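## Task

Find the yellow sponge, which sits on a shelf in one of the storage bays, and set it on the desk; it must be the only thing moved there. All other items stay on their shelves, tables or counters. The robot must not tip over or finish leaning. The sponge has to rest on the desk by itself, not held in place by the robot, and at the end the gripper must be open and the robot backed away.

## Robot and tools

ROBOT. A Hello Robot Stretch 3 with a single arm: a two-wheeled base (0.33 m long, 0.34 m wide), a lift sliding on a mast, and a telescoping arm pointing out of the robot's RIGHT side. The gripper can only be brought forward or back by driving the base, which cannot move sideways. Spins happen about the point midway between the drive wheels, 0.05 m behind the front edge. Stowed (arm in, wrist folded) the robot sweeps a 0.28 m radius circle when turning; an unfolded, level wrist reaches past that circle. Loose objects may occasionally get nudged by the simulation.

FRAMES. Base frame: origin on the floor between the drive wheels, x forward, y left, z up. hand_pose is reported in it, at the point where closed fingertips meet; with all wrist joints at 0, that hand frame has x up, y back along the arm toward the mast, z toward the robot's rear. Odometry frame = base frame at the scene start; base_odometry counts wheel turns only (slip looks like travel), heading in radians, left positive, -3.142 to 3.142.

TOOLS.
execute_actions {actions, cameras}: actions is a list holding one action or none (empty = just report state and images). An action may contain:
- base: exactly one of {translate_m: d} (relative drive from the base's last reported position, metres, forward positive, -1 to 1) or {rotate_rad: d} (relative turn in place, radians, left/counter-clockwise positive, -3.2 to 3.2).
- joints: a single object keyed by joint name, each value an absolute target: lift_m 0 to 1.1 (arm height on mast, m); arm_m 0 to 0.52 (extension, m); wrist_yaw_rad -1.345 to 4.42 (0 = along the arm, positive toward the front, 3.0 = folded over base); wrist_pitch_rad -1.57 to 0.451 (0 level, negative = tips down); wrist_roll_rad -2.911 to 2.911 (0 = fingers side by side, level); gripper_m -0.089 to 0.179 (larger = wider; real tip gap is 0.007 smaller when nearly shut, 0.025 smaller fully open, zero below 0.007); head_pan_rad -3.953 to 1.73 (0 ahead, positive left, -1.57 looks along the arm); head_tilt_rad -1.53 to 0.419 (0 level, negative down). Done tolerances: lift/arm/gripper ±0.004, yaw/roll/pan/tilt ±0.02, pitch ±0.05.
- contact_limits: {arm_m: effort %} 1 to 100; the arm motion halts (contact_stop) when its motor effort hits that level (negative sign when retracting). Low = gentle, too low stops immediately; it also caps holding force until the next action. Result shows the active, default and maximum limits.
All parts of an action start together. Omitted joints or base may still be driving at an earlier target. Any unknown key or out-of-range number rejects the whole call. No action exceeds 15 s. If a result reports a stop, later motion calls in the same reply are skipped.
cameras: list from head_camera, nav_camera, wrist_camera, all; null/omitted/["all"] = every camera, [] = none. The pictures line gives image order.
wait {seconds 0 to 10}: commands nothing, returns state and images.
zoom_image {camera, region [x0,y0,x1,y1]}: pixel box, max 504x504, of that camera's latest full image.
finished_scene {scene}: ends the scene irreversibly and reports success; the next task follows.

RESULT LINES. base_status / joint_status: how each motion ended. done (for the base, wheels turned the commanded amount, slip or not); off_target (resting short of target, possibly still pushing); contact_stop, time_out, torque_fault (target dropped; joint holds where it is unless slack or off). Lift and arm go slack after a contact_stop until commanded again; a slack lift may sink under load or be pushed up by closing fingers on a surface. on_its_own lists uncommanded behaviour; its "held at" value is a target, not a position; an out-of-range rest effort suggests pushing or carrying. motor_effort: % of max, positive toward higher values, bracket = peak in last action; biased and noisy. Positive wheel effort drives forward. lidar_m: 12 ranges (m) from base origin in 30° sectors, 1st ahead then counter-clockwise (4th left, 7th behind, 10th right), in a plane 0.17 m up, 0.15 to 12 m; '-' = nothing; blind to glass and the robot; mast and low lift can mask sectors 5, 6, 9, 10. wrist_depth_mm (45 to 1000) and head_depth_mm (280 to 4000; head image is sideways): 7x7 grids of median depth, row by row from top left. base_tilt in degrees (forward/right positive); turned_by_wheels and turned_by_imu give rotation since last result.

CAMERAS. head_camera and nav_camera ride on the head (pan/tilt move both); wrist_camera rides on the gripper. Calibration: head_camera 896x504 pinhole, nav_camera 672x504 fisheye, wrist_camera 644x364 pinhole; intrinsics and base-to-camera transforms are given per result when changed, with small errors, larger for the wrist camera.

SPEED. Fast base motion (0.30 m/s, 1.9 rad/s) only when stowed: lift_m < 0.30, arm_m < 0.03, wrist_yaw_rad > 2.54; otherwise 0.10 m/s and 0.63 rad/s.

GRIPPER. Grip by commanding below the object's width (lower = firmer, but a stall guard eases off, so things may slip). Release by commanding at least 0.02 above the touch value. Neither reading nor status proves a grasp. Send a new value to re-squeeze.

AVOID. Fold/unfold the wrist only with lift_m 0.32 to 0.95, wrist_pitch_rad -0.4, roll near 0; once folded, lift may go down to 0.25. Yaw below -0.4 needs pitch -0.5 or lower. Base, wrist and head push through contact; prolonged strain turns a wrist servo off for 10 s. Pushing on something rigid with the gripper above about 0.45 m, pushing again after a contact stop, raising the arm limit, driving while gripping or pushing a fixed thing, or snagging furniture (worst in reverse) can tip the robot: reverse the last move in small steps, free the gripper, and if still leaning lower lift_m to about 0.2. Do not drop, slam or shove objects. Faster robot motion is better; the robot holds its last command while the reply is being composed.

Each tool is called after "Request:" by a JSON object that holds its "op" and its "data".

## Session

Request:
{"op": "execute_actions", "data": {"actions": [{"joints":{"head_tilt_rad":-0.4}}], "cameras": ["head_camera","nav_camera"]}}

Scene clock: 0.80 s.
base_odometry: x=+0.000 y=+0.000 heading=+0.000 (m, m, rad; odometry frame)
turned_by_wheels: +0.000 (rad since the last result)
turned_by_imu: +0.000 (rad since the last result)
base_tilt: forward=+0.0 right=+0.0 (deg)
lidar_m: 1.17 1.05 1.07 1.01 0.93 0.94 0.95 1.77 0.95 1.05 2.18 1.78
head_depth_mm: 1542 1706 1896 2155 2100 1612 1312 / 1383 1518 1675 1872 2011 1616 1319 / 1259 1375 1499 1653 1828 1626 1323 / 1155 1247 1355 1477 1628 1649 1329 / 1066 1147 1230 1339 1451 1551 1337 / 995 1061 1135 1223 1325 1440 1339 / 928 984 1045 1125 1206 1302 1313
base_status: not commanded
joint_positions: lift_m=+0.471 arm_m=-0.001 wrist_yaw_rad=+2.916 wrist_pitch_rad=-0.517 wrist_roll_rad=-0.017 gripper_m=+0.037 head_pan_rad=-0.010 head_tilt_rad=-0.395
joint_status: all done
motor_effort: left_wheel=+0(0) right_wheel=+0(0) lift_m=+43(43) arm_m=-1(0) wrist_yaw_rad=+1(1) wrist_pitch_rad=+5(5) wrist_roll_rad=+1(1) gripper_m=+0(0) head_pan_rad=+0(0) head_tilt_rad=-3(26) (%)
hand_pose: x=+0.0259 y=+0.0613 z=+0.4625 quat_wxyz=(+0.256, +0.694, +0.105, +0.665) (m; base frame)
wrist_depth_mm: 683 880 - - - 896 756 / 731 - - - - 973 802 / 787 - - - - - 853 / 817 861 900 904 913 903 897 / 709 732 784 762 801 781 786 / 616 623 - 648 687 662 673 / 549 566 - 571 578 573 582
pictures: head_camera (sideways: a quarter turn clockwise sets it upright), nav_camera (sideways: a quarter turn counterclockwise sets it upright)
camera_calibration (this result's frames):
head_camera: T_world_to_cam=[[-0.432262, 0.0575526, -0.89991, 1.19692], [0.07419, 0.996848, 0.0281157, -0.0388856], [0.898691, -0.054611, -0.435169, 0.521538], [0, 0, 0, 1]] pos_world=[0.0515647, -0.00164094, 1.30517]
nav_camera: T_world_to_cam=[[0.421858, 0.0227693, 0.906376, -1.14406], [0.0203386, -0.999671, 0.0156467, 0.0314593], [0.906434, 0.0118337, -0.422182, 0.499], [0, 0, 0, 1]] pos_world=[0.0296794, 0.0515932, 1.24712]
Images, in order (width x height): head_camera 896x504, nav_camera 672x504.

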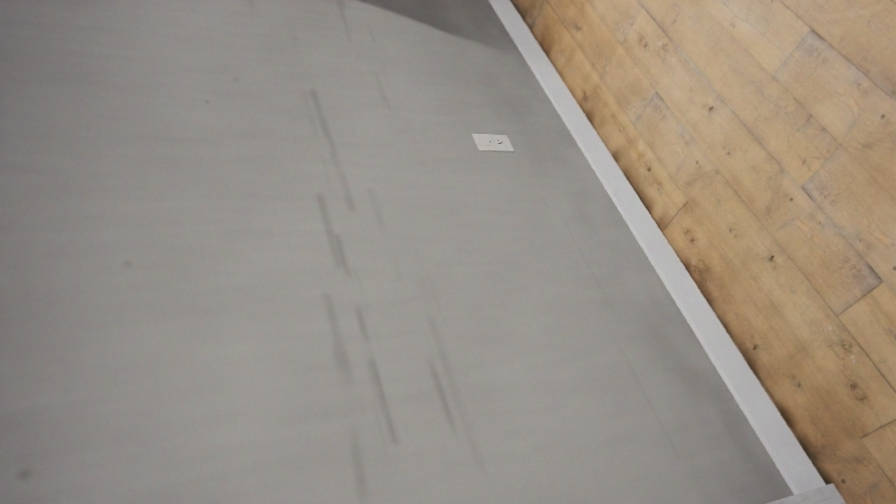

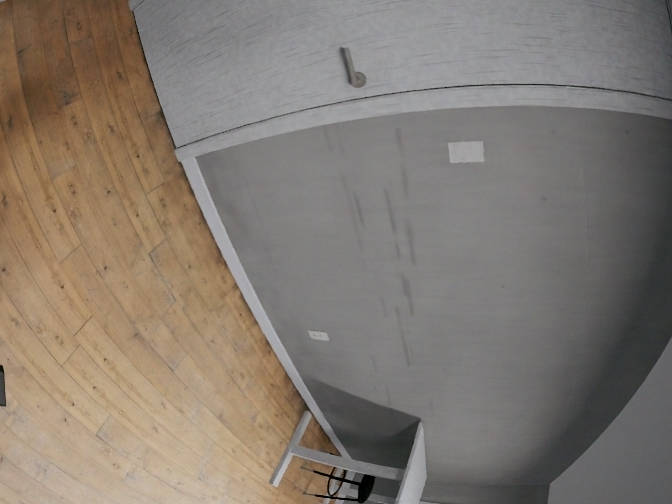

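Desk is front-right. Look around.

Request:
{"op": "execute_actions", "data": {"actions": [{"joints":{"head_pan_rad":-1.7,"head_tilt_rad":-0.3,"lift_m":0.25}}], "cameras": ["nav_camera"]}}

Request:
{"op": "execute_actions", "data": {"actions": [{"joints":{"head_pan_rad":-3.5}}], "cameras": ["nav_camera"]}}

Scene clock: 8.20 s.
base_odometry: x=+0.000 y=+0.000 heading=+0.000 (m, m, rad; odometry frame)
turned_by_wheels: +0.000 (rad since the last result)
turned_by_imu: +0.001 (rad since the last result)
base_tilt: forward=+0.0 right=+0.0 (deg)
lidar_m: 1.17 1.05 1.07 1.01 0.93 0.94 0.95 1.77 0.95 1.05 2.18 1.77
head_depth_mm: 779 842 924 1025 1153 1312 1356 / 807 857 915 976 1050 1147 1263 / 880 939 1006 1084 1174 1280 1350 / 965 1036 1120 1218 1333 1471 1419 / 2032 2172 2315 2426 2433 1805 1422 / 1879 1957 2071 2186 2272 1818 1430 / 1731 1803 1887 2031 2173 1822 1437
base_status: not commanded
joint_positions: lift_m=+0.250 arm_m=-0.001 wrist_yaw_rad=+2.916 wrist_pitch_rad=-0.518 wrist_roll_rad=-0.017 gripper_m=+0.037 head_pan_rad=-1.693 head_tilt_rad=-0.310
joint_status: all done
motor_effort: left_wheel=+0(0) right_wheel=+0(0) lift_m=+37(37) arm_m=+0(0) wrist_yaw_rad=+1(1) wrist_pitch_rad=+6(6) wrist_roll_rad=+1(1) gripper_m=+0(1) head_pan_rad=-4(51) head_tilt_rad=+5(18) (%)
hand_pose: x=+0.0259 y=+0.0612 z=+0.2410 quat_wxyz=(+0.256, +0.693, +0.106, +0.665) (m; base frame)
wrist_depth_mm: 677 884 - - - 882 766 / 728 - 895 918 947 883 814 / 659 - 703 700 719 741 743 / 533 528 560 568 583 596 604 / 467 - - 484 488 490 497 / - - - - 418 417 422 / - - - - 363 372 369
pictures: nav_camera (sideways: a quarter turn counterclockwise sets it upright)
camera_calibration (this result's frames):
nav_camera: T_world_to_cam=[[-0.0148434, -0.344186, 0.938784, -1.18369], [-0.995541, 0.0925551, 0.0181927, 0.0343397], [-0.0931509, -0.934328, -0.344025, 0.403388], [0, 0, 0, 1]] pos_world=[0.0541927, -0.0336898, 1.24938]
Images, in order (width x height): nav_camera 672x504.

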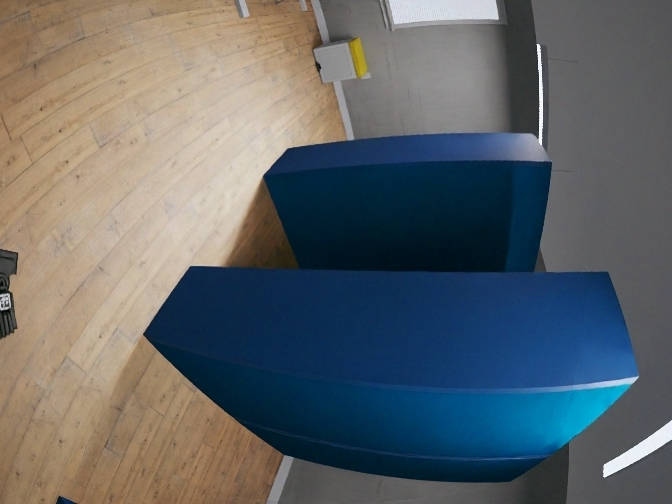

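Scene clock: 9.60 s.
base_odometry: x=+0.000 y=+0.000 heading=+0.000 (m, m, rad; odometry frame)
turned_by_wheels: +0.000 (rad since the last result)
turned_by_imu: +0.000 (rad since the last result)
base_tilt: forward=+0.1 right=+0.0 (deg)
lidar_m: 1.17 1.05 1.07 1.01 0.93 0.94 0.95 1.77 0.95 1.05 2.18 1.78
head_depth_mm: 763 811 860 920 988 1065 1155 / 805 853 914 981 1056 1143 1247 / 851 908 975 1052 1138 1245 1331 / 903 969 1040 1130 1226 1358 1402 / 963 1035 1121 1223 1343 1456 1422 / 1002 1063 1120 1173 1225 1286 1324 / 916 950 989 1026 1063 1111 1169
base_status: not commanded
joint_positions: lift_m=+0.250 arm_m=-0.001 wrist_yaw_rad=+2.916 wrist_pitch_rad=-0.518 wrist_roll_rad=-0.017 gripper_m=+0.037 head_pan_rad=-3.493 head_tilt_rad=-0.310
joint_status: all done
motor_effort: left_wheel=+0(0) right_wheel=+0(0) lift_m=+37(36) arm_m=+0(0) wrist_yaw_rad=-1(1) wrist_pitch_rad=+6(6) wrist_roll_rad=+1(1) gripper_m=+0(0) head_pan_rad=-4(51) head_tilt_rad=+5(5) (%)
hand_pose: x=+0.0259 y=+0.0612 z=+0.2410 quat_wxyz=(+0.256, +0.693, +0.106, +0.665) (m; base frame)
wrist_depth_mm: 668 887 - - - 870 763 / 720 - 917 947 926 900 810 / 667 - 686 701 721 743 730 / 536 533 551 563 576 582 596 / 474 - - 489 492 489 500 / - - - - 416 420 428 / - - - - 362 367 369
pictures: nav_camera (sideways: a quarter turn counterclockwise sets it upright)
camera_calibration (this result's frames):
nav_camera: T_world_to_cam=[[-0.331794, 0.092621, 0.938794, -1.18177], [0.316253, 0.9485, 0.0181935, 0.0263366], [-0.888761, 0.302933, -0.343999, 0.408207], [0, 0, 0, 1]] pos_world=[-0.037634, -0.0391833, 1.24938]
Images, in order (width x height): nav_camera 672x504.

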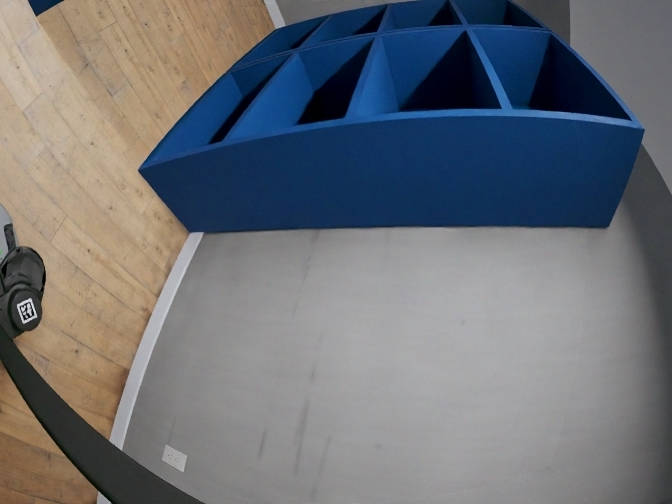

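Request:
{"op": "execute_actions", "data": {"actions": [{"base":{"rotate_rad":-2.5},"joints":{"head_pan_rad":-0.9,"wrist_yaw_rad":3.0}}], "cameras": []}}

Request:
{"op": "execute_actions", "data": {"actions": [{"base":{"translate_m":0.9}}], "cameras": ["nav_camera"]}}

Scene clock: 19.77 s.
base_odometry: x=+0.000 y=+0.000 heading=-2.500 (m, m, rad; odometry frame)
turned_by_wheels: -2.500 (rad since the last result)
turned_by_imu: -2.453 (rad since the last result)
base_tilt: forward=+0.1 right=+0.0 (deg)
lidar_m: 1.77 0.95 1.17 2.90 1.54 1.12 1.05 1.10 0.96 0.93 0.96 0.95
head_depth_mm: 785 832 885 940 1008 1082 1172 / 836 889 949 1017 1091 1178 1278 / 895 953 1023 1105 1191 1302 1370 / 958 1033 1108 1204 1307 1449 1416 / 1007 1072 1139 1213 1276 1361 1377 / 924 964 1011 1057 1112 1174 1237 / 831 864 903 941 990 1076 1314
base_status: done
joint_positions: lift_m=+0.250 arm_m=-0.001 wrist_yaw_rad=+2.999 wrist_pitch_rad=-0.518 wrist_roll_rad=-0.017 gripper_m=+0.037 head_pan_rad=-0.907 head_tilt_rad=-0.309
joint_status: all done
motor_effort: left_wheel=+4(18) right_wheel=-3(7) lift_m=+36(37) arm_m=+0(1) wrist_yaw_rad=+3(5) wrist_pitch_rad=+6(6) wrist_roll_rad=+1(1) gripper_m=+1(0) head_pan_rad=+4(51) head_tilt_rad=+5(5) (%)
hand_pose: x=+0.0088 y=+0.0643 z=+0.2410 quat_wxyz=(+0.229, +0.689, +0.134, +0.675) (m; base frame)
wrist_depth_mm: - - - - - - 835 / 843 846 899 922 961 981 804 / 663 669 698 713 709 732 738 / 538 545 566 562 571 586 582 / 466 - - - 487 495 494 / - - - - 415 423 425 / - - - - 365 366 371
pictures: none
No camera images: the call's "cameras" was empty. Leave "cameras" out to get every camera's image.

Scene clock: 24.47 s.
base_odometry: x=-0.721 y=-0.539 heading=-2.500 (m, m, rad; odometry frame)
turned_by_wheels: +0.000 (rad since the last result)
turned_by_imu: +0.007 (rad since the last result)
base_tilt: forward=+0.1 right=+0.0 (deg)
lidar_m: 1.78 0.65 0.48 0.46 2.80 2.05 1.96 1.32 0.96 0.46 0.95 0.93
head_depth_mm: 495 818 868 878 574 968 824 / 485 875 932 891 578 1046 831 / 475 938 1005 902 617 1051 832 / 470 1013 1093 913 693 1058 860 / 523 1043 1102 927 1195 1066 927 / 678 924 975 937 1062 1067 1183 / 764 832 871 880 961 1041 1319
base_status: done
joint_positions: lift_m=+0.250 arm_m=-0.001 wrist_yaw_rad=+2.999 wrist_pitch_rad=-0.518 wrist_roll_rad=-0.017 gripper_m=+0.037 head_pan_rad=-0.907 head_tilt_rad=-0.309
joint_status: not commanded
motor_effort: left_wheel=+3(17) right_wheel=-3(5) lift_m=+36(36) arm_m=+0(1) wrist_yaw_rad=+1(1) wrist_pitch_rad=+6(6) wrist_roll_rad=+1(1) gripper_m=+1(1) head_pan_rad=+3(4) head_tilt_rad=+5(5) (%)
hand_pose: x=+0.0087 y=+0.0644 z=+0.2410 quat_wxyz=(+0.229, +0.689, +0.134, +0.675) (m; base frame)
wrist_depth_mm: - - 471 471 484 490 513 / 848 851 522 523 531 551 582 / 673 662 616 581 609 636 665 / 535 536 560 557 574 587 600 / 464 - - - 489 489 493 / - - - - 414 426 426 / - - - - 367 369 372
pictures: nav_camera (sideways: a quarter turn counterclockwise sets it upright)
camera_calibration (this result's frames):
nav_camera: T_world_to_cam=[[0.23259, -0.253235, 0.939028, -1.18551], [-0.769104, -0.638864, 0.0182135, 0.0329312], [0.595299, -0.726446, -0.343358, 0.39832], [0, 0, 0, 1]] pos_world=[0.0639471, 0.0101825, 1.2494]
Images, in order (width x height): nav_camera 672x504.

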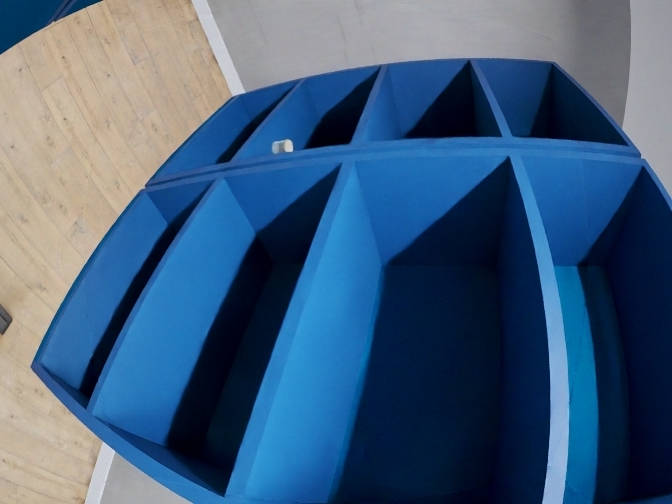

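Request:
{"op": "execute_actions", "data": {"actions": [{"base":{"translate_m":0.8},"joints":{"head_pan_rad":-1.4,"head_tilt_rad":-0.6}}], "cameras": ["nav_camera"]}}

Scene clock: 37.70 s.
base_odometry: x=-1.362 y=-1.018 heading=-2.500 (m, m, rad; odometry frame)
turned_by_wheels: +0.000 (rad since the last result)
turned_by_imu: +0.007 (rad since the last result)
base_tilt: forward=+0.0 right=+0.0 (deg)
lidar_m: 0.99 0.64 0.47 0.46 0.48 0.65 2.75 0.96 0.95 0.46 0.95 1.04
head_depth_mm: 720 803 693 524 992 815 1108 / 716 802 696 549 994 818 1111 / 364 409 456 526 658 817 1088 / 364 408 464 540 662 825 1097 / 762 858 712 584 1003 871 1128 / 776 873 718 586 1015 898 1148 / 788 889 725 591 1016 903 1157
base_status: done
joint_positions: lift_m=+0.250 arm_m=-0.001 wrist_yaw_rad=+2.999 wrist_pitch_rad=-0.518 wrist_roll_rad=-0.017 gripper_m=+0.037 head_pan_rad=-1.393 head_tilt_rad=-0.592
joint_status: all done
motor_effort: left_wheel=+2(16) right_wheel=-2(6) lift_m=+36(37) arm_m=-1(1) wrist_yaw_rad=+1(2) wrist_pitch_rad=+6(6) wrist_roll_rad=+1(1) gripper_m=+2(1) head_pan_rad=-4(36) head_tilt_rad=-4(24) (%)
hand_pose: x=+0.0087 y=+0.0644 z=+0.2410 quat_wxyz=(+0.229, +0.689, +0.134, +0.675) (m; base frame)
wrist_depth_mm: 423 - 443 461 478 498 505 / 464 480 488 514 528 549 571 / 514 535 564 599 603 622 643 / 539 544 560 569 576 582 592 / 461 - - - 495 490 492 / - - - - 418 420 422 / - - - - 365 367 372
pictures: nav_camera (sideways: a quarter turn counterclockwise sets it upright)
camera_calibration (this result's frames):
nav_camera: T_world_to_cam=[[0.131374, -0.57728, 0.805909, -1.01127], [-0.977758, -0.209531, 0.00929858, 0.0458154], [0.163495, -0.789205, -0.591967, 0.724442], [0, 0, 0, 1]] pos_world=[0.0592079, -0.00245114, 1.24341]
Images, in order (width x height): nav_camera 672x504.

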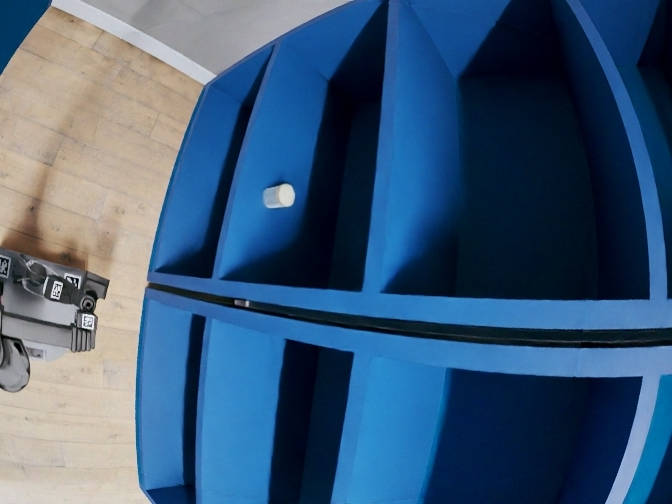

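Request:
{"op": "execute_actions", "data": {"actions": [{"base":{"translate_m":-1.0}}], "cameras": []}}

Request:
{"op": "execute_actions", "data": {"actions": [{"base":{"translate_m":-0.45}}], "cameras": []}}

Request:
{"op": "execute_actions", "data": {"actions": [{"base":{"rotate_rad":1.6},"joints":{"head_pan_rad":-1.9,"head_tilt_rad":-0.3}}], "cameras": []}}

Request:
{"op": "execute_actions", "data": {"actions": [{"base":{"translate_m":1.0}}], "cameras": ["nav_camera"]}}

Scene clock: 48.73 s.
base_odometry: x=-0.561 y=-0.419 heading=-2.500 (m, m, rad; odometry frame)
turned_by_wheels: +0.000 (rad since the last result)
turned_by_imu: -0.005 (rad since the last result)
base_tilt: forward=+0.0 right=+0.0 (deg)
lidar_m: 1.79 0.65 0.48 0.49 2.52 1.85 1.75 1.32 0.96 0.50 0.47 1.10
head_depth_mm: 731 816 918 1050 1230 1366 1177 / 741 827 936 1075 1261 1396 1185 / 752 843 950 1096 1296 1409 1186 / 666 722 786 864 959 1081 1138 / 398 424 478 548 682 849 1125 / 377 842 682 587 1015 877 1147 / 784 882 724 592 1016 903 1155
base_status: done
joint_positions: lift_m=+0.250 arm_m=-0.001 wrist_yaw_rad=+2.999 wrist_pitch_rad=-0.518 wrist_roll_rad=-0.017 gripper_m=+0.037 head_pan_rad=-1.393 head_tilt_rad=-0.592
joint_status: not commanded
motor_effort: left_wheel=+4(10) right_wheel=-2(9) lift_m=+36(37) arm_m=+0(1) wrist_yaw_rad=+2(1) wrist_pitch_rad=+6(6) wrist_roll_rad=+1(1) gripper_m=+0(0) head_pan_rad=-5(5) head_tilt_rad=-4(4) (%)
hand_pose: x=+0.0087 y=+0.0643 z=+0.2410 quat_wxyz=(+0.229, +0.689, +0.134, +0.675) (m; base frame)
wrist_depth_mm: - - - - 473 495 511 / 861 839 916 808 538 553 580 / 655 672 674 666 602 651 665 / 535 549 563 563 581 593 585 / 462 - - - 483 490 506 / - - - - 409 420 420 / - - - - 366 370 371
pictures: none
No camera images: the call's "cameras" was empty. Leave "cameras" out to get every camera's image.

Scene clock: 51.90 s.
base_odometry: x=-0.200 y=-0.150 heading=-2.499 (m, m, rad; odometry frame)
turned_by_wheels: +0.000 (rad since the last result)
turned_by_imu: -0.002 (rad since the last result)
base_tilt: forward=+0.0 right=-0.1 (deg)
lidar_m: 1.80 0.74 0.82 2.23 1.89 1.38 1.30 1.32 0.96 0.93 0.82 0.74
head_depth_mm: 732 815 921 1057 1240 1369 1177 / 744 829 934 1077 1272 1391 1187 / 753 840 953 1099 1296 1402 1184 / 761 853 971 1123 1324 1401 1187 / 773 870 986 1147 1358 1401 1195 / 785 881 1004 1167 1402 1420 1195 / 797 898 1027 1142 1227 1265 1179
base_status: done
joint_positions: lift_m=+0.250 arm_m=-0.001 wrist_yaw_rad=+2.999 wrist_pitch_rad=-0.518 wrist_roll_rad=-0.017 gripper_m=+0.037 head_pan_rad=-1.393 head_tilt_rad=-0.592
joint_status: not commanded
motor_effort: left_wheel=+4(10) right_wheel=-3(11) lift_m=+37(37) arm_m=+0(1) wrist_yaw_rad=+2(1) wrist_pitch_rad=+6(6) wrist_roll_rad=+1(1) gripper_m=+0(0) head_pan_rad=-4(4) head_tilt_rad=-4(3) (%)
hand_pose: x=+0.0087 y=+0.0643 z=+0.2410 quat_wxyz=(+0.229, +0.689, +0.134, +0.675) (m; base frame)
wrist_depth_mm: - - - - - 795 569 / 851 840 920 904 933 819 604 / 656 667 694 685 714 730 658 / 547 537 559 564 581 580 605 / 465 - - - 495 486 501 / - - - - 420 420 431 / - - - - 364 371 372
pictures: none
No camera images: the call's "cameras" was empty. Leave "cameras" out to get every camera's image.

Scene clock: 54.17 s.
base_odometry: x=-0.200 y=-0.150 heading=-0.900 (m, m, rad; odometry frame)
turned_by_wheels: +1.600 (rad since the last result)
turned_by_imu: +1.570 (rad since the last result)
base_tilt: forward=+0.0 right=+0.0 (deg)
lidar_m: 3.44 1.84 1.37 1.30 1.29 0.96 0.93 0.80 0.74 1.67 0.74 0.84
head_depth_mm: 807 1326 1381 740 785 851 932 / 1373 1491 1563 1056 1415 1133 1319 / 1346 1437 1515 1649 1499 1617 1379 / 1313 1406 1503 1642 1815 1802 1422 / 2106 2240 2391 2576 2474 1804 1426 / 2099 2231 2354 2519 2503 1809 1437 / 2016 2137 2276 2415 2508 1826 1432
base_status: done
joint_positions: lift_m=+0.250 arm_m=-0.001 wrist_yaw_rad=+2.999 wrist_pitch_rad=-0.518 wrist_roll_rad=-0.017 gripper_m=+0.037 head_pan_rad=-1.893 head_tilt_rad=-0.309
joint_status: all done
motor_effort: left_wheel=-4(13) right_wheel=+3(11) lift_m=+37(36) arm_m=-1(1) wrist_yaw_rad=+0(1) wrist_pitch_rad=+6(6) wrist_roll_rad=+1(1) gripper_m=+0(0) head_pan_rad=-4(36) head_tilt_rad=+5(24) (%)
hand_pose: x=+0.0087 y=+0.0643 z=+0.2410 quat_wxyz=(+0.229, +0.689, +0.134, +0.675) (m; base frame)
wrist_depth_mm: - - - - - - - / 866 830 876 919 967 947 - / 662 658 706 686 725 733 763 / 543 548 569 560 583 587 601 / 471 - - - 497 496 495 / - - - - 416 420 426 / - - - - 368 366 376
pictures: none
No camera images: the call's "cameras" was empty. Leave "cameras" out to get every camera's image.

Scene clock: 59.10 s.
base_odometry: x=+0.421 y=-0.933 heading=-0.900 (m, m, rad; odometry frame)
turned_by_wheels: +0.000 (rad since the last result)
turned_by_imu: +0.007 (rad since the last result)
base_tilt: forward=+0.0 right=+0.0 (deg)
lidar_m: 2.42 1.49 1.34 1.30 1.36 1.87 1.93 1.57 0.62 0.61 1.15 1.03
head_depth_mm: 570 610 660 715 780 859 965 / 549 587 631 683 742 814 903 / 531 565 606 654 709 773 850 / 513 547 584 628 677 735 806 / 496 527 563 605 659 734 1261 / 512 1290 1394 1528 2145 1749 1425 / 2009 2147 2309 2441 2498 1837 1433
base_status: done
joint_positions: lift_m=+0.250 arm_m=-0.001 wrist_yaw_rad=+2.999 wrist_pitch_rad=-0.518 wrist_roll_rad=-0.017 gripper_m=+0.037 head_pan_rad=-1.893 head_tilt_rad=-0.309
joint_status: not commanded
motor_effort: left_wheel=-5(10) right_wheel=+3(10) lift_m=+37(37) arm_m=-1(1) wrist_yaw_rad=+1(1) wrist_pitch_rad=+6(6) wrist_roll_rad=+1(1) gripper_m=+0(0) head_pan_rad=-4(5) head_tilt_rad=+5(4) (%)
hand_pose: x=+0.0087 y=+0.0643 z=+0.2410 quat_wxyz=(+0.229, +0.689, +0.134, +0.675) (m; base frame)
wrist_depth_mm: - - - - - - - / 849 857 894 888 940 965 - / 667 674 699 708 716 733 758 / 540 552 560 556 573 589 604 / 468 - - - 493 485 498 / - - - - 420 417 426 / - - - - 363 366 373
pictures: nav_camera (sideways: a quarter turn counterclockwise sets it upright)
camera_calibration (this result's frames):
nav_camera: T_world_to_cam=[[-0.0828475, -0.333689, 0.939036, -1.1836], [-0.957185, 0.288904, 0.0182142, 0.0340777], [-0.277369, -0.897322, -0.343337, 0.403616], [0, 0, 0, 1]] pos_world=[0.046511, -0.0426261, 1.2494]
Images, in order (width x height): nav_camera 672x504.

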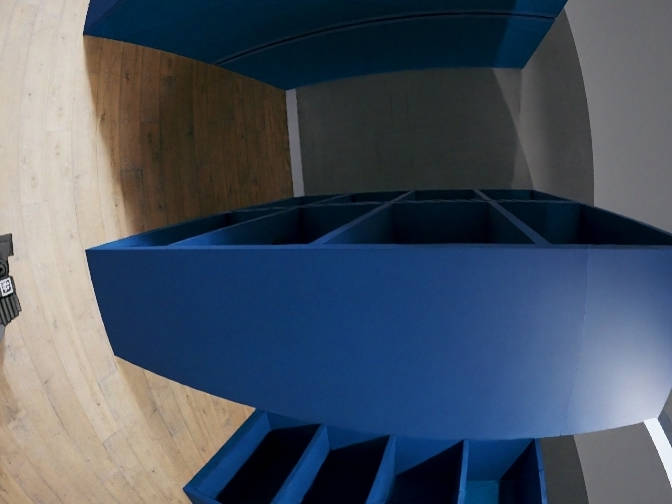

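Request:
{"op": "execute_actions", "data": {"actions": [{"base":{"translate_m":0.62}}], "cameras": []}}

Request:
{"op": "execute_actions", "data": {"actions": [{"base":{"rotate_rad":-1.6},"joints":{"head_pan_rad":-0.9,"head_tilt_rad":-0.5}}], "cameras": []}}

Request:
{"op": "execute_actions", "data": {"actions": [{"base":{"translate_m":1.0}}], "cameras": ["nav_camera"]}}

Scene clock: 69.13 s.
base_odometry: x=+0.807 y=-1.418 heading=-0.900 (m, m, rad; odometry frame)
turned_by_wheels: +0.000 (rad since the last result)
turned_by_imu: +0.005 (rad since the last result)
base_tilt: forward=+0.0 right=+0.0 (deg)
lidar_m: 1.80 1.40 1.03 1.28 1.35 1.89 2.18 0.94 1.66 0.74 0.66 0.91
head_depth_mm: 1478 1597 1656 1796 1466 1605 1353 / 1434 1528 1618 1767 1882 1704 1405 / 1474 1568 1684 1812 1962 1771 1409 / 2231 2348 2496 2714 2436 1790 1414 / 2182 2304 2472 2630 2466 1801 1426 / 2123 2249 2394 2551 2485 1816 1436 / 2046 2165 2327 2456 2258 1701 1360
base_status: done
joint_positions: lift_m=+0.250 arm_m=-0.001 wrist_yaw_rad=+2.999 wrist_pitch_rad=-0.518 wrist_roll_rad=-0.017 gripper_m=+0.037 head_pan_rad=-1.893 head_tilt_rad=-0.309
joint_status: not commanded
motor_effort: left_wheel=-4(11) right_wheel=+3(12) lift_m=+37(37) arm_m=-1(1) wrist_yaw_rad=+0(1) wrist_pitch_rad=+6(6) wrist_roll_rad=+1(1) gripper_m=+1(0) head_pan_rad=-4(4) head_tilt_rad=+5(5) (%)
hand_pose: x=+0.0087 y=+0.0643 z=+0.2410 quat_wxyz=(+0.229, +0.688, +0.134, +0.675) (m; base frame)
wrist_depth_mm: - - - - - - - / 890 834 898 908 974 895 - / 660 674 688 697 715 733 732 / 544 547 561 567 562 583 591 / 469 - - - 495 495 498 / - - - - 418 416 423 / - - - - 360 364 370
pictures: none
No camera images: the call's "cameras" was empty. Leave "cameras" out to get every camera's image.

Scene clock: 71.40 s.
base_odometry: x=+0.807 y=-1.418 heading=-2.500 (m, m, rad; odometry frame)
turned_by_wheels: -1.600 (rad since the last result)
turned_by_imu: -1.568 (rad since the last result)
base_tilt: forward=+0.0 right=+0.0 (deg)
lidar_m: 0.80 0.65 0.88 1.80 1.29 1.03 1.28 1.34 1.84 2.36 0.94 1.66
head_depth_mm: 2194 2297 2395 2385 1863 1490 1239 / 2282 2536 2729 2479 1862 1498 1244 / 962 1061 1198 1355 1572 1501 1246 / 836 910 1001 1115 1263 1422 1251 / 789 1337 1097 1439 1681 1477 1255 / 1408 1525 1775 1527 1800 1526 1258 / 1483 1558 1687 1704 1843 1521 1257
base_status: done
joint_positions: lift_m=+0.250 arm_m=-0.001 wrist_yaw_rad=+2.999 wrist_pitch_rad=-0.518 wrist_roll_rad=-0.017 gripper_m=+0.037 head_pan_rad=-0.907 head_tilt_rad=-0.494
joint_status: all done
motor_effort: left_wheel=+4(17) right_wheel=-3(8) lift_m=+36(37) arm_m=-1(1) wrist_yaw_rad=+0(2) wrist_pitch_rad=+6(6) wrist_roll_rad=+1(1) gripper_m=+1(2) head_pan_rad=+3(49) head_tilt_rad=-3(19) (%)
hand_pose: x=+0.0087 y=+0.0643 z=+0.2410 quat_wxyz=(+0.229, +0.688, +0.134, +0.675) (m; base frame)
wrist_depth_mm: - - - - - - 632 / 860 832 894 907 977 937 614 / 646 665 677 698 695 716 636 / 536 547 566 576 582 586 581 / 462 - - - 491 485 501 / - - - - 422 415 429 / - - - - 367 366 371
pictures: none
No camera images: the call's "cameras" was empty. Leave "cameras" out to get every camera's image.

Scene clock: 76.33 s.
base_odometry: x=+0.006 y=-2.017 heading=-2.500 (m, m, rad; odometry frame)
turned_by_wheels: +0.000 (rad since the last result)
turned_by_imu: +0.007 (rad since the last result)
base_tilt: forward=+0.1 right=-0.1 (deg)
lidar_m: 0.74 0.28 0.21 0.20 0.21 0.29 2.29 2.38 0.79 1.17 0.87 1.54
head_depth_mm: 984 1081 885 1281 1078 1321 1180 / 883 995 898 1300 1103 1414 1207 / 749 829 895 1056 1142 1341 1246 / 730 808 912 1044 1192 1382 1251 / 1315 1443 1202 1513 1727 1510 1252 / 1432 1553 1759 1595 1808 1516 1262 / 1421 1507 1600 1689 1814 1533 1259
base_status: done
joint_positions: lift_m=+0.250 arm_m=-0.001 wrist_yaw_rad=+2.999 wrist_pitch_rad=-0.518 wrist_roll_rad=-0.017 gripper_m=+0.037 head_pan_rad=-0.907 head_tilt_rad=-0.494
joint_status: not commanded
motor_effort: left_wheel=+3(17) right_wheel=-3(6) lift_m=+37(37) arm_m=-1(1) wrist_yaw_rad=+0(1) wrist_pitch_rad=+6(6) wrist_roll_rad=+1(1) gripper_m=-1(0) head_pan_rad=+4(4) head_tilt_rad=-2(3) (%)
hand_pose: x=+0.0087 y=+0.0643 z=+0.2410 quat_wxyz=(+0.229, +0.688, +0.134, +0.675) (m; base frame)
wrist_depth_mm: 207 - 217 222 230 238 243 / 227 234 242 248 257 265 276 / 252 260 272 280 289 299 313 / 287 295 310 320 335 353 361 / 320 - - - 389 412 435 / - - - - 420 421 425 / - - - - 362 368 370
pictures: nav_camera (sideways: a quarter turn counterclockwise sets it upright)
camera_calibration (this result's frames):
nav_camera: T_world_to_cam=[[0.3354, -0.384703, 0.859948, -1.08297], [-0.76738, -0.641071, 0.0125089, 0.0403512], [0.546476, -0.664102, -0.510228, 0.615761], [0, 0, 0, 1]] pos_world=[0.0576944, 0.0181743, 1.24497]
Images, in order (width x height): nav_camera 672x504.

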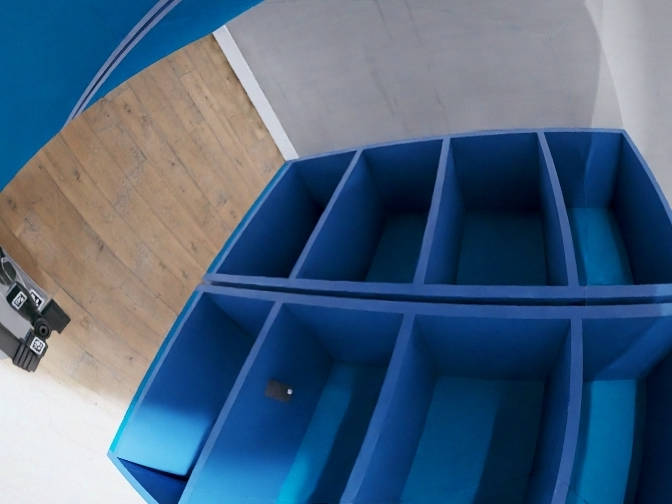

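Request:
{"op": "execute_actions", "data": {"actions": [{"joints":{"head_pan_rad":-1.6,"head_tilt_rad":-0.55}}], "cameras": ["nav_camera"]}}

Scene clock: 82.50 s.
base_odometry: x=+0.006 y=-2.017 heading=-2.500 (m, m, rad; odometry frame)
turned_by_wheels: +0.000 (rad since the last result)
turned_by_imu: +0.001 (rad since the last result)
base_tilt: forward=+0.1 right=+0.0 (deg)
lidar_m: 0.74 0.28 0.21 0.20 0.21 0.29 2.29 2.38 0.80 1.17 0.87 1.54
head_depth_mm: 889 917 825 965 1007 1324 1206 / 968 1058 837 1289 1082 1323 1212 / 969 1059 846 1319 1086 1359 1213 / 963 1067 854 1315 1090 1368 1214 / 955 1066 860 1307 1095 1372 1214 / 954 1057 814 1293 1063 1372 1221 / 951 1054 821 1293 1071 1316 1228
base_status: not commanded
joint_positions: lift_m=+0.250 arm_m=-0.001 wrist_yaw_rad=+2.999 wrist_pitch_rad=-0.518 wrist_roll_rad=-0.017 gripper_m=+0.037 head_pan_rad=-1.593 head_tilt_rad=-0.543
joint_status: all done
motor_effort: left_wheel=+3(3) right_wheel=-3(3) lift_m=+37(36) arm_m=-1(1) wrist_yaw_rad=+2(1) wrist_pitch_rad=+6(6) wrist_roll_rad=+1(1) gripper_m=+0(0) head_pan_rad=-5(46) head_tilt_rad=-3(9) (%)
hand_pose: x=+0.0087 y=+0.0643 z=+0.2410 quat_wxyz=(+0.229, +0.688, +0.134, +0.675) (m; base frame)
wrist_depth_mm: 206 - 215 223 230 237 243 / 227 233 242 247 255 264 273 / 252 261 271 281 291 299 313 / 287 294 309 319 332 350 363 / 327 - - - 394 412 441 / - - - - 418 420 428 / - - - - 364 368 376
pictures: nav_camera (sideways: a quarter turn counterclockwise sets it upright)
camera_calibration (this result's frames):
nav_camera: T_world_to_cam=[[0.0150637, -0.551309, 0.834165, -1.0474], [-0.999882, -0.0107814, 0.0109308, 0.0438248], [0.00296722, -0.834231, -0.551407, 0.672653], [0, 0, 0, 1]] pos_world=[0.0576014, -0.0158188, 1.24413]
Images, in order (width x height): nav_camera 672x504.

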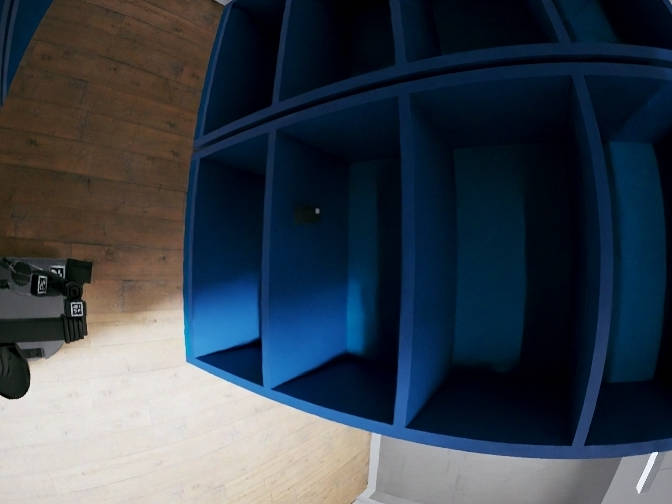

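Request:
{"op": "execute_actions", "data": {"actions": [{"base":{"translate_m":-1.0}}], "cameras": []}}

Request:
{"op": "execute_actions", "data": {"actions": [{"base":{"rotate_rad":1.6},"joints":{"head_pan_rad":-1.9,"head_tilt_rad":-0.4}}], "cameras": []}}

Request:
{"op": "execute_actions", "data": {"actions": [{"base":{"translate_m":1.0}}], "cameras": ["nav_camera","head_camera"]}}

Scene clock: 100.10 s.
base_odometry: x=+0.807 y=-1.418 heading=-2.499 (m, m, rad; odometry frame)
turned_by_wheels: +0.000 (rad since the last result)
turned_by_imu: -0.005 (rad since the last result)
base_tilt: forward=+0.1 right=-0.1 (deg)
lidar_m: 0.80 0.66 0.89 1.80 1.29 1.03 1.29 1.33 1.84 2.36 0.94 1.66
head_depth_mm: 2186 2428 2733 2326 1772 1443 1203 / 2164 2416 2694 2309 1782 1441 1214 / 2169 2408 2699 2336 1788 1450 1214 / 2153 2391 2700 2364 1806 1452 1217 / 2137 2377 2649 2389 1805 1459 1221 / 2124 2344 2642 2385 1816 1467 1223 / 2061 2168 2306 2367 1822 1472 1234
base_status: done
joint_positions: lift_m=+0.250 arm_m=-0.001 wrist_yaw_rad=+2.999 wrist_pitch_rad=-0.518 wrist_roll_rad=-0.017 gripper_m=+0.037 head_pan_rad=-1.593 head_tilt_rad=-0.543
joint_status: not commanded
motor_effort: left_wheel=+4(11) right_wheel=-3(10) lift_m=+36(37) arm_m=-1(1) wrist_yaw_rad=+1(1) wrist_pitch_rad=+6(6) wrist_roll_rad=+1(1) gripper_m=+1(0) head_pan_rad=-4(4) head_tilt_rad=-3(3) (%)
hand_pose: x=+0.0087 y=+0.0643 z=+0.2410 quat_wxyz=(+0.229, +0.688, +0.134, +0.675) (m; base frame)
wrist_depth_mm: - - - - - - 609 / 870 854 906 919 941 924 625 / 657 668 693 694 715 730 633 / 530 550 562 577 581 583 570 / 464 - - - 498 486 494 / - - - - 414 421 430 / - - - - 363 369 374
pictures: none
No camera images: the call's "cameras" was empty. Leave "cameras" out to get every camera's image.

Scene clock: 102.47 s.
base_odometry: x=+0.807 y=-1.418 heading=-0.900 (m, m, rad; odometry frame)
turned_by_wheels: +1.600 (rad since the last result)
turned_by_imu: +1.570 (rad since the last result)
base_tilt: forward=+0.1 right=+0.0 (deg)
lidar_m: 1.80 1.40 1.03 1.28 1.35 1.88 2.18 0.94 1.66 0.74 0.66 0.91
head_depth_mm: 1421 1592 1470 1721 1388 1502 1293 / 1379 1533 1655 1758 1873 1582 1305 / 1629 1570 1718 1882 1952 1616 1306 / 2142 2341 2561 2716 2122 1627 1322 / 2143 2323 2542 2682 2128 1630 1327 / 2062 2266 2442 2623 2133 1644 1329 / 2024 2176 2348 2493 1994 1541 1242
base_status: done
joint_positions: lift_m=+0.250 arm_m=-0.001 wrist_yaw_rad=+2.999 wrist_pitch_rad=-0.518 wrist_roll_rad=-0.017 gripper_m=+0.037 head_pan_rad=-1.893 head_tilt_rad=-0.408
joint_status: all done
motor_effort: left_wheel=-4(13) right_wheel=+3(12) lift_m=+36(37) arm_m=-1(1) wrist_yaw_rad=+1(1) wrist_pitch_rad=+6(6) wrist_roll_rad=+1(1) gripper_m=+0(0) head_pan_rad=-4(30) head_tilt_rad=+4(20) (%)
hand_pose: x=+0.0087 y=+0.0643 z=+0.2410 quat_wxyz=(+0.229, +0.688, +0.134, +0.675) (m; base frame)
wrist_depth_mm: - - - - - - - / 836 832 895 923 979 911 - / 657 668 689 708 706 741 720 / 542 551 562 561 571 586 596 / 473 - - - 488 491 497 / - - - - 418 419 426 / - - - - 363 372 371
pictures: none
No camera images: the call's "cameras" was empty. Leave "cameras" out to get every camera's image.

Scene clock: 107.40 s.
base_odometry: x=+1.429 y=-2.201 heading=-0.900 (m, m, rad; odometry frame)
turned_by_wheels: +0.000 (rad since the last result)
turned_by_imu: +0.007 (rad since the last result)
base_tilt: forward=+0.0 right=+0.0 (deg)
lidar_m: 0.80 1.17 0.66 0.78 1.31 1.85 2.25 0.89 0.73 1.57 1.68 0.83
head_depth_mm: 608 664 731 814 917 1048 1206 / 592 643 702 776 869 992 1147 / 1004 1508 1205 1485 1184 1377 1237 / 1295 1457 1505 1661 1818 1579 1319 / 1348 1501 2372 2553 2042 1627 1325 / 2085 2278 2466 2654 2134 1627 1330 / 2041 2202 2394 2598 2156 1644 1335
base_status: done
joint_positions: lift_m=+0.250 arm_m=-0.001 wrist_yaw_rad=+2.999 wrist_pitch_rad=-0.518 wrist_roll_rad=-0.017 gripper_m=+0.037 head_pan_rad=-1.893 head_tilt_rad=-0.408
joint_status: not commanded
motor_effort: left_wheel=-4(10) right_wheel=+3(10) lift_m=+37(37) arm_m=-1(1) wrist_yaw_rad=+0(0) wrist_pitch_rad=+6(6) wrist_roll_rad=+1(1) gripper_m=+1(0) head_pan_rad=-4(4) head_tilt_rad=+4(4) (%)
hand_pose: x=+0.0087 y=+0.0643 z=+0.2410 quat_wxyz=(+0.229, +0.688, +0.134, +0.675) (m; base frame)
wrist_depth_mm: - - - - - - - / 842 864 904 915 911 979 944 / 653 619 683 692 717 730 751 / 545 546 563 562 576 599 608 / 468 - - - 490 492 493 / - - - - 422 419 428 / - - - - 362 362 374
pictures: head_camera (sideways: a quarter turn clockwise sets it upright), nav_camera (sideways: a quarter turn counterclockwise sets it upright)
camera_calibration (this result's frames):
head_camera: T_world_to_cam=[[0.191277, 0.40505, -0.894062, 1.18549], [0.925806, -0.377015, 0.0272633, -0.0429702], [-0.326032, -0.832943, -0.447112, 0.54455], [0, 0, 0, 1]] pos_world=[-0.00943305, -0.0428025, 1.30454]
nav_camera: T_world_to_cam=[[-0.111668, -0.419893, 0.900678, -1.13337], [-0.957697, 0.287374, 0.0152353, 0.0379611], [-0.265228, -0.860875, -0.434221, 0.521813], [0, 0, 0, 1]] pos_world=[0.0481938, -0.0375868, 1.2468]
Images, in order (width x height): head_camera 896x504, nav_camera 672x504.

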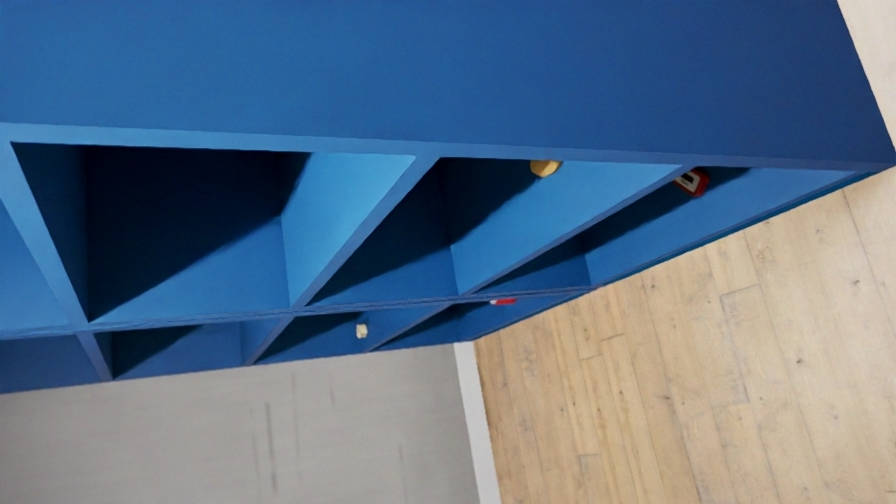

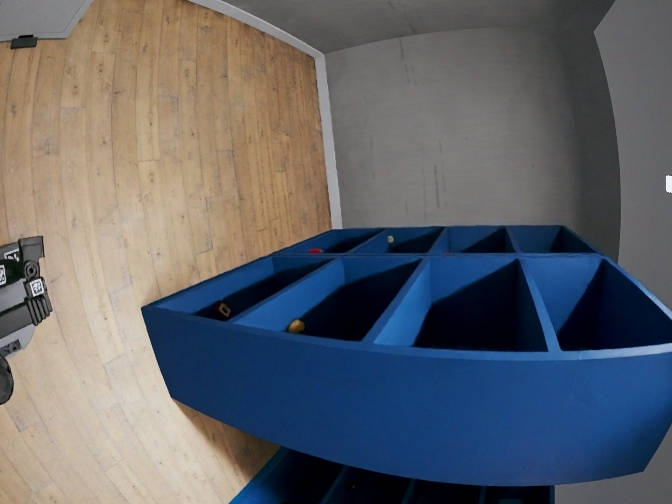

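Request:
{"op": "execute_actions", "data": {"actions": [{"base":{"translate_m":0.28}}], "cameras": []}}

Request:
{"op": "execute_actions", "data": {"actions": [{"base":{"rotate_rad":-1.6},"joints":{"head_pan_rad":-1.2,"head_tilt_rad":-0.8}}], "cameras": []}}

Request:
{"op": "execute_actions", "data": {"actions": [{"base":{"translate_m":0.75}}], "cameras": ["nav_camera","head_camera"]}}

Scene clock: 119.63 s.
base_odometry: x=+1.603 y=-2.421 heading=-0.900 (m, m, rad; odometry frame)
turned_by_wheels: +0.000 (rad since the last result)
turned_by_imu: +0.003 (rad since the last result)
base_tilt: forward=+0.0 right=+0.0 (deg)
lidar_m: 0.52 0.99 0.98 0.60 0.81 1.84 2.28 0.91 0.91 2.53 1.29 0.54
head_depth_mm: 1429 1588 1187 1673 1264 1418 1237 / 1413 1571 1512 1738 1805 1561 1306 / 1394 1527 1679 1797 1956 1610 1314 / 2176 2355 2547 2706 2115 1623 1316 / 2177 2332 2583 2744 2121 1633 1325 / 2121 2284 2467 2657 2137 1638 1326 / 2051 2212 2378 2594 2150 1653 1337
base_status: done
joint_positions: lift_m=+0.250 arm_m=-0.001 wrist_yaw_rad=+2.999 wrist_pitch_rad=-0.518 wrist_roll_rad=-0.017 gripper_m=+0.037 head_pan_rad=-1.893 head_tilt_rad=-0.408
joint_status: not commanded
motor_effort: left_wheel=-4(13) right_wheel=+3(11) lift_m=+37(37) arm_m=-1(1) wrist_yaw_rad=+1(1) wrist_pitch_rad=+6(6) wrist_roll_rad=+1(1) gripper_m=+0(1) head_pan_rad=-4(5) head_tilt_rad=+4(4) (%)
hand_pose: x=+0.0087 y=+0.0643 z=+0.2410 quat_wxyz=(+0.229, +0.688, +0.134, +0.675) (m; base frame)
wrist_depth_mm: - - - - - - 945 / 776 863 906 892 949 904 900 / 665 668 680 691 720 719 720 / 539 542 558 564 579 590 603 / 471 - - - 491 495 493 / - - - - 418 421 424 / - - - - 362 366 369
pictures: none
No camera images: the call's "cameras" was empty. Leave "cameras" out to get every camera's image.

Scene clock: 121.90 s.
base_odometry: x=+1.603 y=-2.421 heading=-2.500 (m, m, rad; odometry frame)
turned_by_wheels: -1.600 (rad since the last result)
turned_by_imu: -1.569 (rad since the last result)
base_tilt: forward=+0.0 right=+0.0 (deg)
lidar_m: 2.53 1.32 0.55 0.52 0.98 0.98 0.60 0.82 1.79 2.45 0.93 0.91
head_depth_mm: 3284 2765 2114 1722 1464 1262 1109 / 3328 2760 2134 1732 1462 1272 1116 / 3143 2691 2147 1732 1465 1264 1134 / 2076 2419 2141 1753 1472 1267 1116 / 2252 2584 2162 1700 1474 1271 1117 / 2136 1166 1278 1415 1449 1275 1120 / 902 971 1051 1205 1450 1278 1120
base_status: done
joint_positions: lift_m=+0.250 arm_m=-0.001 wrist_yaw_rad=+2.999 wrist_pitch_rad=-0.518 wrist_roll_rad=-0.017 gripper_m=+0.037 head_pan_rad=-1.207 head_tilt_rad=-0.790
joint_status: all done
motor_effort: left_wheel=+4(17) right_wheel=-3(8) lift_m=+36(37) arm_m=-2(1) wrist_yaw_rad=+1(1) wrist_pitch_rad=+6(6) wrist_roll_rad=+1(1) gripper_m=+0(0) head_pan_rad=+4(44) head_tilt_rad=-4(30) (%)
hand_pose: x=+0.0087 y=+0.0643 z=+0.2410 quat_wxyz=(+0.229, +0.688, +0.134, +0.675) (m; base frame)
wrist_depth_mm: 835 - 896 527 546 957 - / 841 835 887 582 611 895 - / 637 665 691 640 681 731 742 / 541 547 555 570 578 578 599 / 473 - - - 491 489 502 / - - - - 415 422 426 / - - - - 359 366 369
pictures: none
No camera images: the call's "cameras" was empty. Leave "cameras" out to get every camera's image.

Scene clock: 126.20 s.
base_odometry: x=+1.002 y=-2.870 heading=-2.500 (m, m, rad; odometry frame)
turned_by_wheels: +0.000 (rad since the last result)
turned_by_imu: +0.006 (rad since the last result)
base_tilt: forward=+0.0 right=+0.0 (deg)
lidar_m: 1.78 1.30 0.96 0.93 0.67 0.75 1.35 1.67 2.87 0.63 1.10 1.01
head_depth_mm: 839 625 1132 935 1398 1252 1113 / 867 655 1179 1014 1318 1268 1110 / 895 661 1206 1016 1378 1263 1135 / 901 694 1247 1044 1379 1266 1117 / 908 731 1255 1108 1409 1270 1123 / 917 736 1265 1526 1452 1273 1121 / 924 1105 1194 1326 1448 1279 1125
base_status: done
joint_positions: lift_m=+0.250 arm_m=-0.001 wrist_yaw_rad=+2.999 wrist_pitch_rad=-0.518 wrist_roll_rad=-0.017 gripper_m=+0.037 head_pan_rad=-1.207 head_tilt_rad=-0.790
joint_status: not commanded
motor_effort: left_wheel=+4(17) right_wheel=-3(5) lift_m=+37(37) arm_m=-1(1) wrist_yaw_rad=+0(1) wrist_pitch_rad=+6(6) wrist_roll_rad=+1(1) gripper_m=+0(1) head_pan_rad=+3(3) head_tilt_rad=-4(4) (%)
hand_pose: x=+0.0087 y=+0.0643 z=+0.2410 quat_wxyz=(+0.229, +0.688, +0.134, +0.675) (m; base frame)
wrist_depth_mm: 496 - 876 926 903 914 994 / 533 636 892 935 923 972 - / 588 625 692 703 713 735 752 / 530 538 561 575 579 584 600 / 467 - - - 489 494 495 / - - - - 417 418 433 / - - - - 366 364 372
pictures: head_camera (sideways: a quarter turn clockwise sets it upright), nav_camera (sideways: a quarter turn counterclockwise sets it upright)
camera_calibration (this result's frames):
head_camera: T_world_to_cam=[[-0.216134, 0.716171, -0.663615, 0.887562], [0.957002, 0.290078, 0.00136443, -0.00943582], [0.193478, -0.634786, -0.748073, 0.932898], [0, 0, 0, 1]] pos_world=[0.0203673, -0.0407185, 1.28689]
nav_camera: T_world_to_cam=[[0.288279, -0.680247, 0.673914, -0.84019], [-0.921646, -0.388023, 0.00258217, 0.0542187], [0.259738, -0.621854, -0.738806, 0.914851], [0, 0, 0, 1]] pos_world=[0.0545588, 0.0184054, 1.24197]
Images, in order (width x height): head_camera 896x504, nav_camera 672x504.

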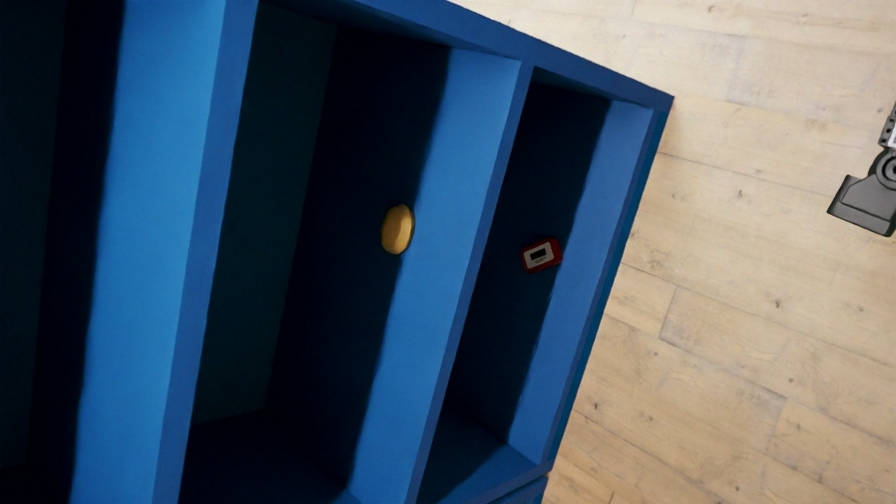

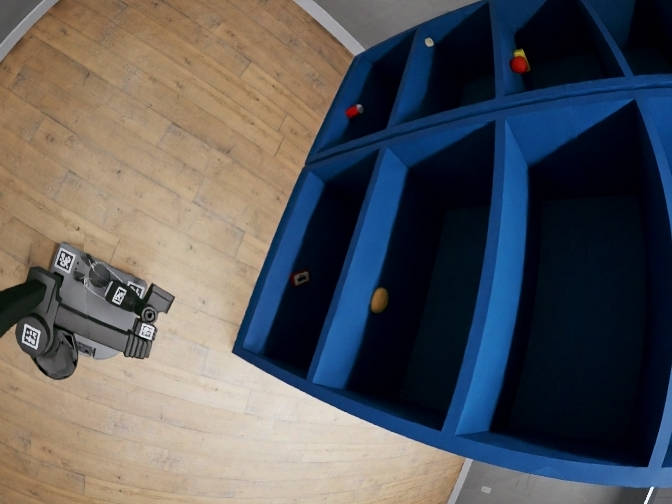

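Request:
{"op": "execute_actions", "data": {"actions": [{"base":{"translate_m":0.95},"joints":{"head_pan_rad":-1.5,"head_tilt_rad":-0.45}}], "cameras": ["nav_camera","head_camera"]}}

Scene clock: 134.23 s.
base_odometry: x=+0.241 y=-3.439 heading=-2.500 (m, m, rad; odometry frame)
turned_by_wheels: +0.000 (rad since the last result)
turned_by_imu: +0.008 (rad since the last result)
base_tilt: forward=+0.0 right=+0.0 (deg)
lidar_m: 0.83 0.87 0.94 0.91 0.95 1.33 2.55 1.19 0.67 0.65 1.08 0.86
head_depth_mm: 512 559 618 698 1097 959 1186 / 521 571 633 692 781 898 1112 / 901 976 939 758 1110 939 1163 / 905 991 1029 766 1160 1003 1195 / 914 1001 1039 774 1168 1011 1180 / 923 1008 1056 780 1172 1015 1205 / 926 1021 1066 789 1186 1023 1214
base_status: done
joint_positions: lift_m=+0.250 arm_m=-0.001 wrist_yaw_rad=+2.999 wrist_pitch_rad=-0.518 wrist_roll_rad=-0.017 gripper_m=+0.037 head_pan_rad=-1.493 head_tilt_rad=-0.458
joint_status: all done
motor_effort: left_wheel=+3(17) right_wheel=-2(4) lift_m=+37(37) arm_m=-1(2) wrist_yaw_rad=+1(1) wrist_pitch_rad=+6(6) wrist_roll_rad=+1(1) gripper_m=+1(0) head_pan_rad=-4(30) head_tilt_rad=+4(27) (%)
hand_pose: x=+0.0087 y=+0.0643 z=+0.2410 quat_wxyz=(+0.229, +0.688, +0.134, +0.675) (m; base frame)
wrist_depth_mm: 804 - 848 855 910 921 867 / 831 830 893 917 928 967 856 / 663 665 683 701 731 709 735 / 532 542 557 563 580 587 597 / 465 - - - 495 497 499 / - - - - 425 427 427 / - - - - 360 368 368
pictures: head_camera (sideways: a quarter turn clockwise sets it upright), nav_camera (sideways: a quarter turn counterclockwise sets it upright)
camera_calibration (this result's frames):
head_camera: T_world_to_cam=[[0.0147829, 0.491704, -0.870637, 1.15601], [0.999634, 0.0124639, 0.0240124, -0.0391865], [0.0226586, -0.870673, -0.49134, 0.599972], [0, 0, 0, 1]] pos_world=[0.00848855, -0.0455454, 1.30219]
nav_camera: T_world_to_cam=[[0.0643404, -0.474681, 0.877803, -1.1046], [-0.993898, -0.109451, 0.0136632, 0.0402296], [0.0895905, -0.873326, -0.478827, 0.577691], [0, 0, 0, 1]] pos_world=[0.0592992, -0.0154191, 1.24569]
Images, in order (width x height): head_camera 896x504, nav_camera 672x504.

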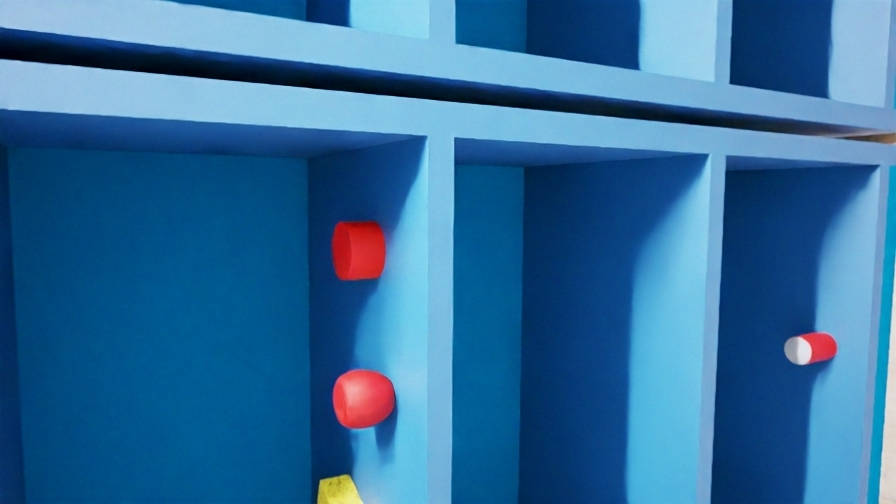

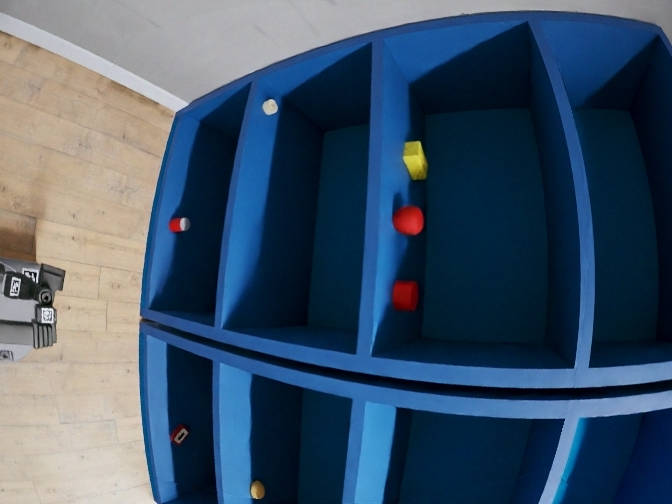

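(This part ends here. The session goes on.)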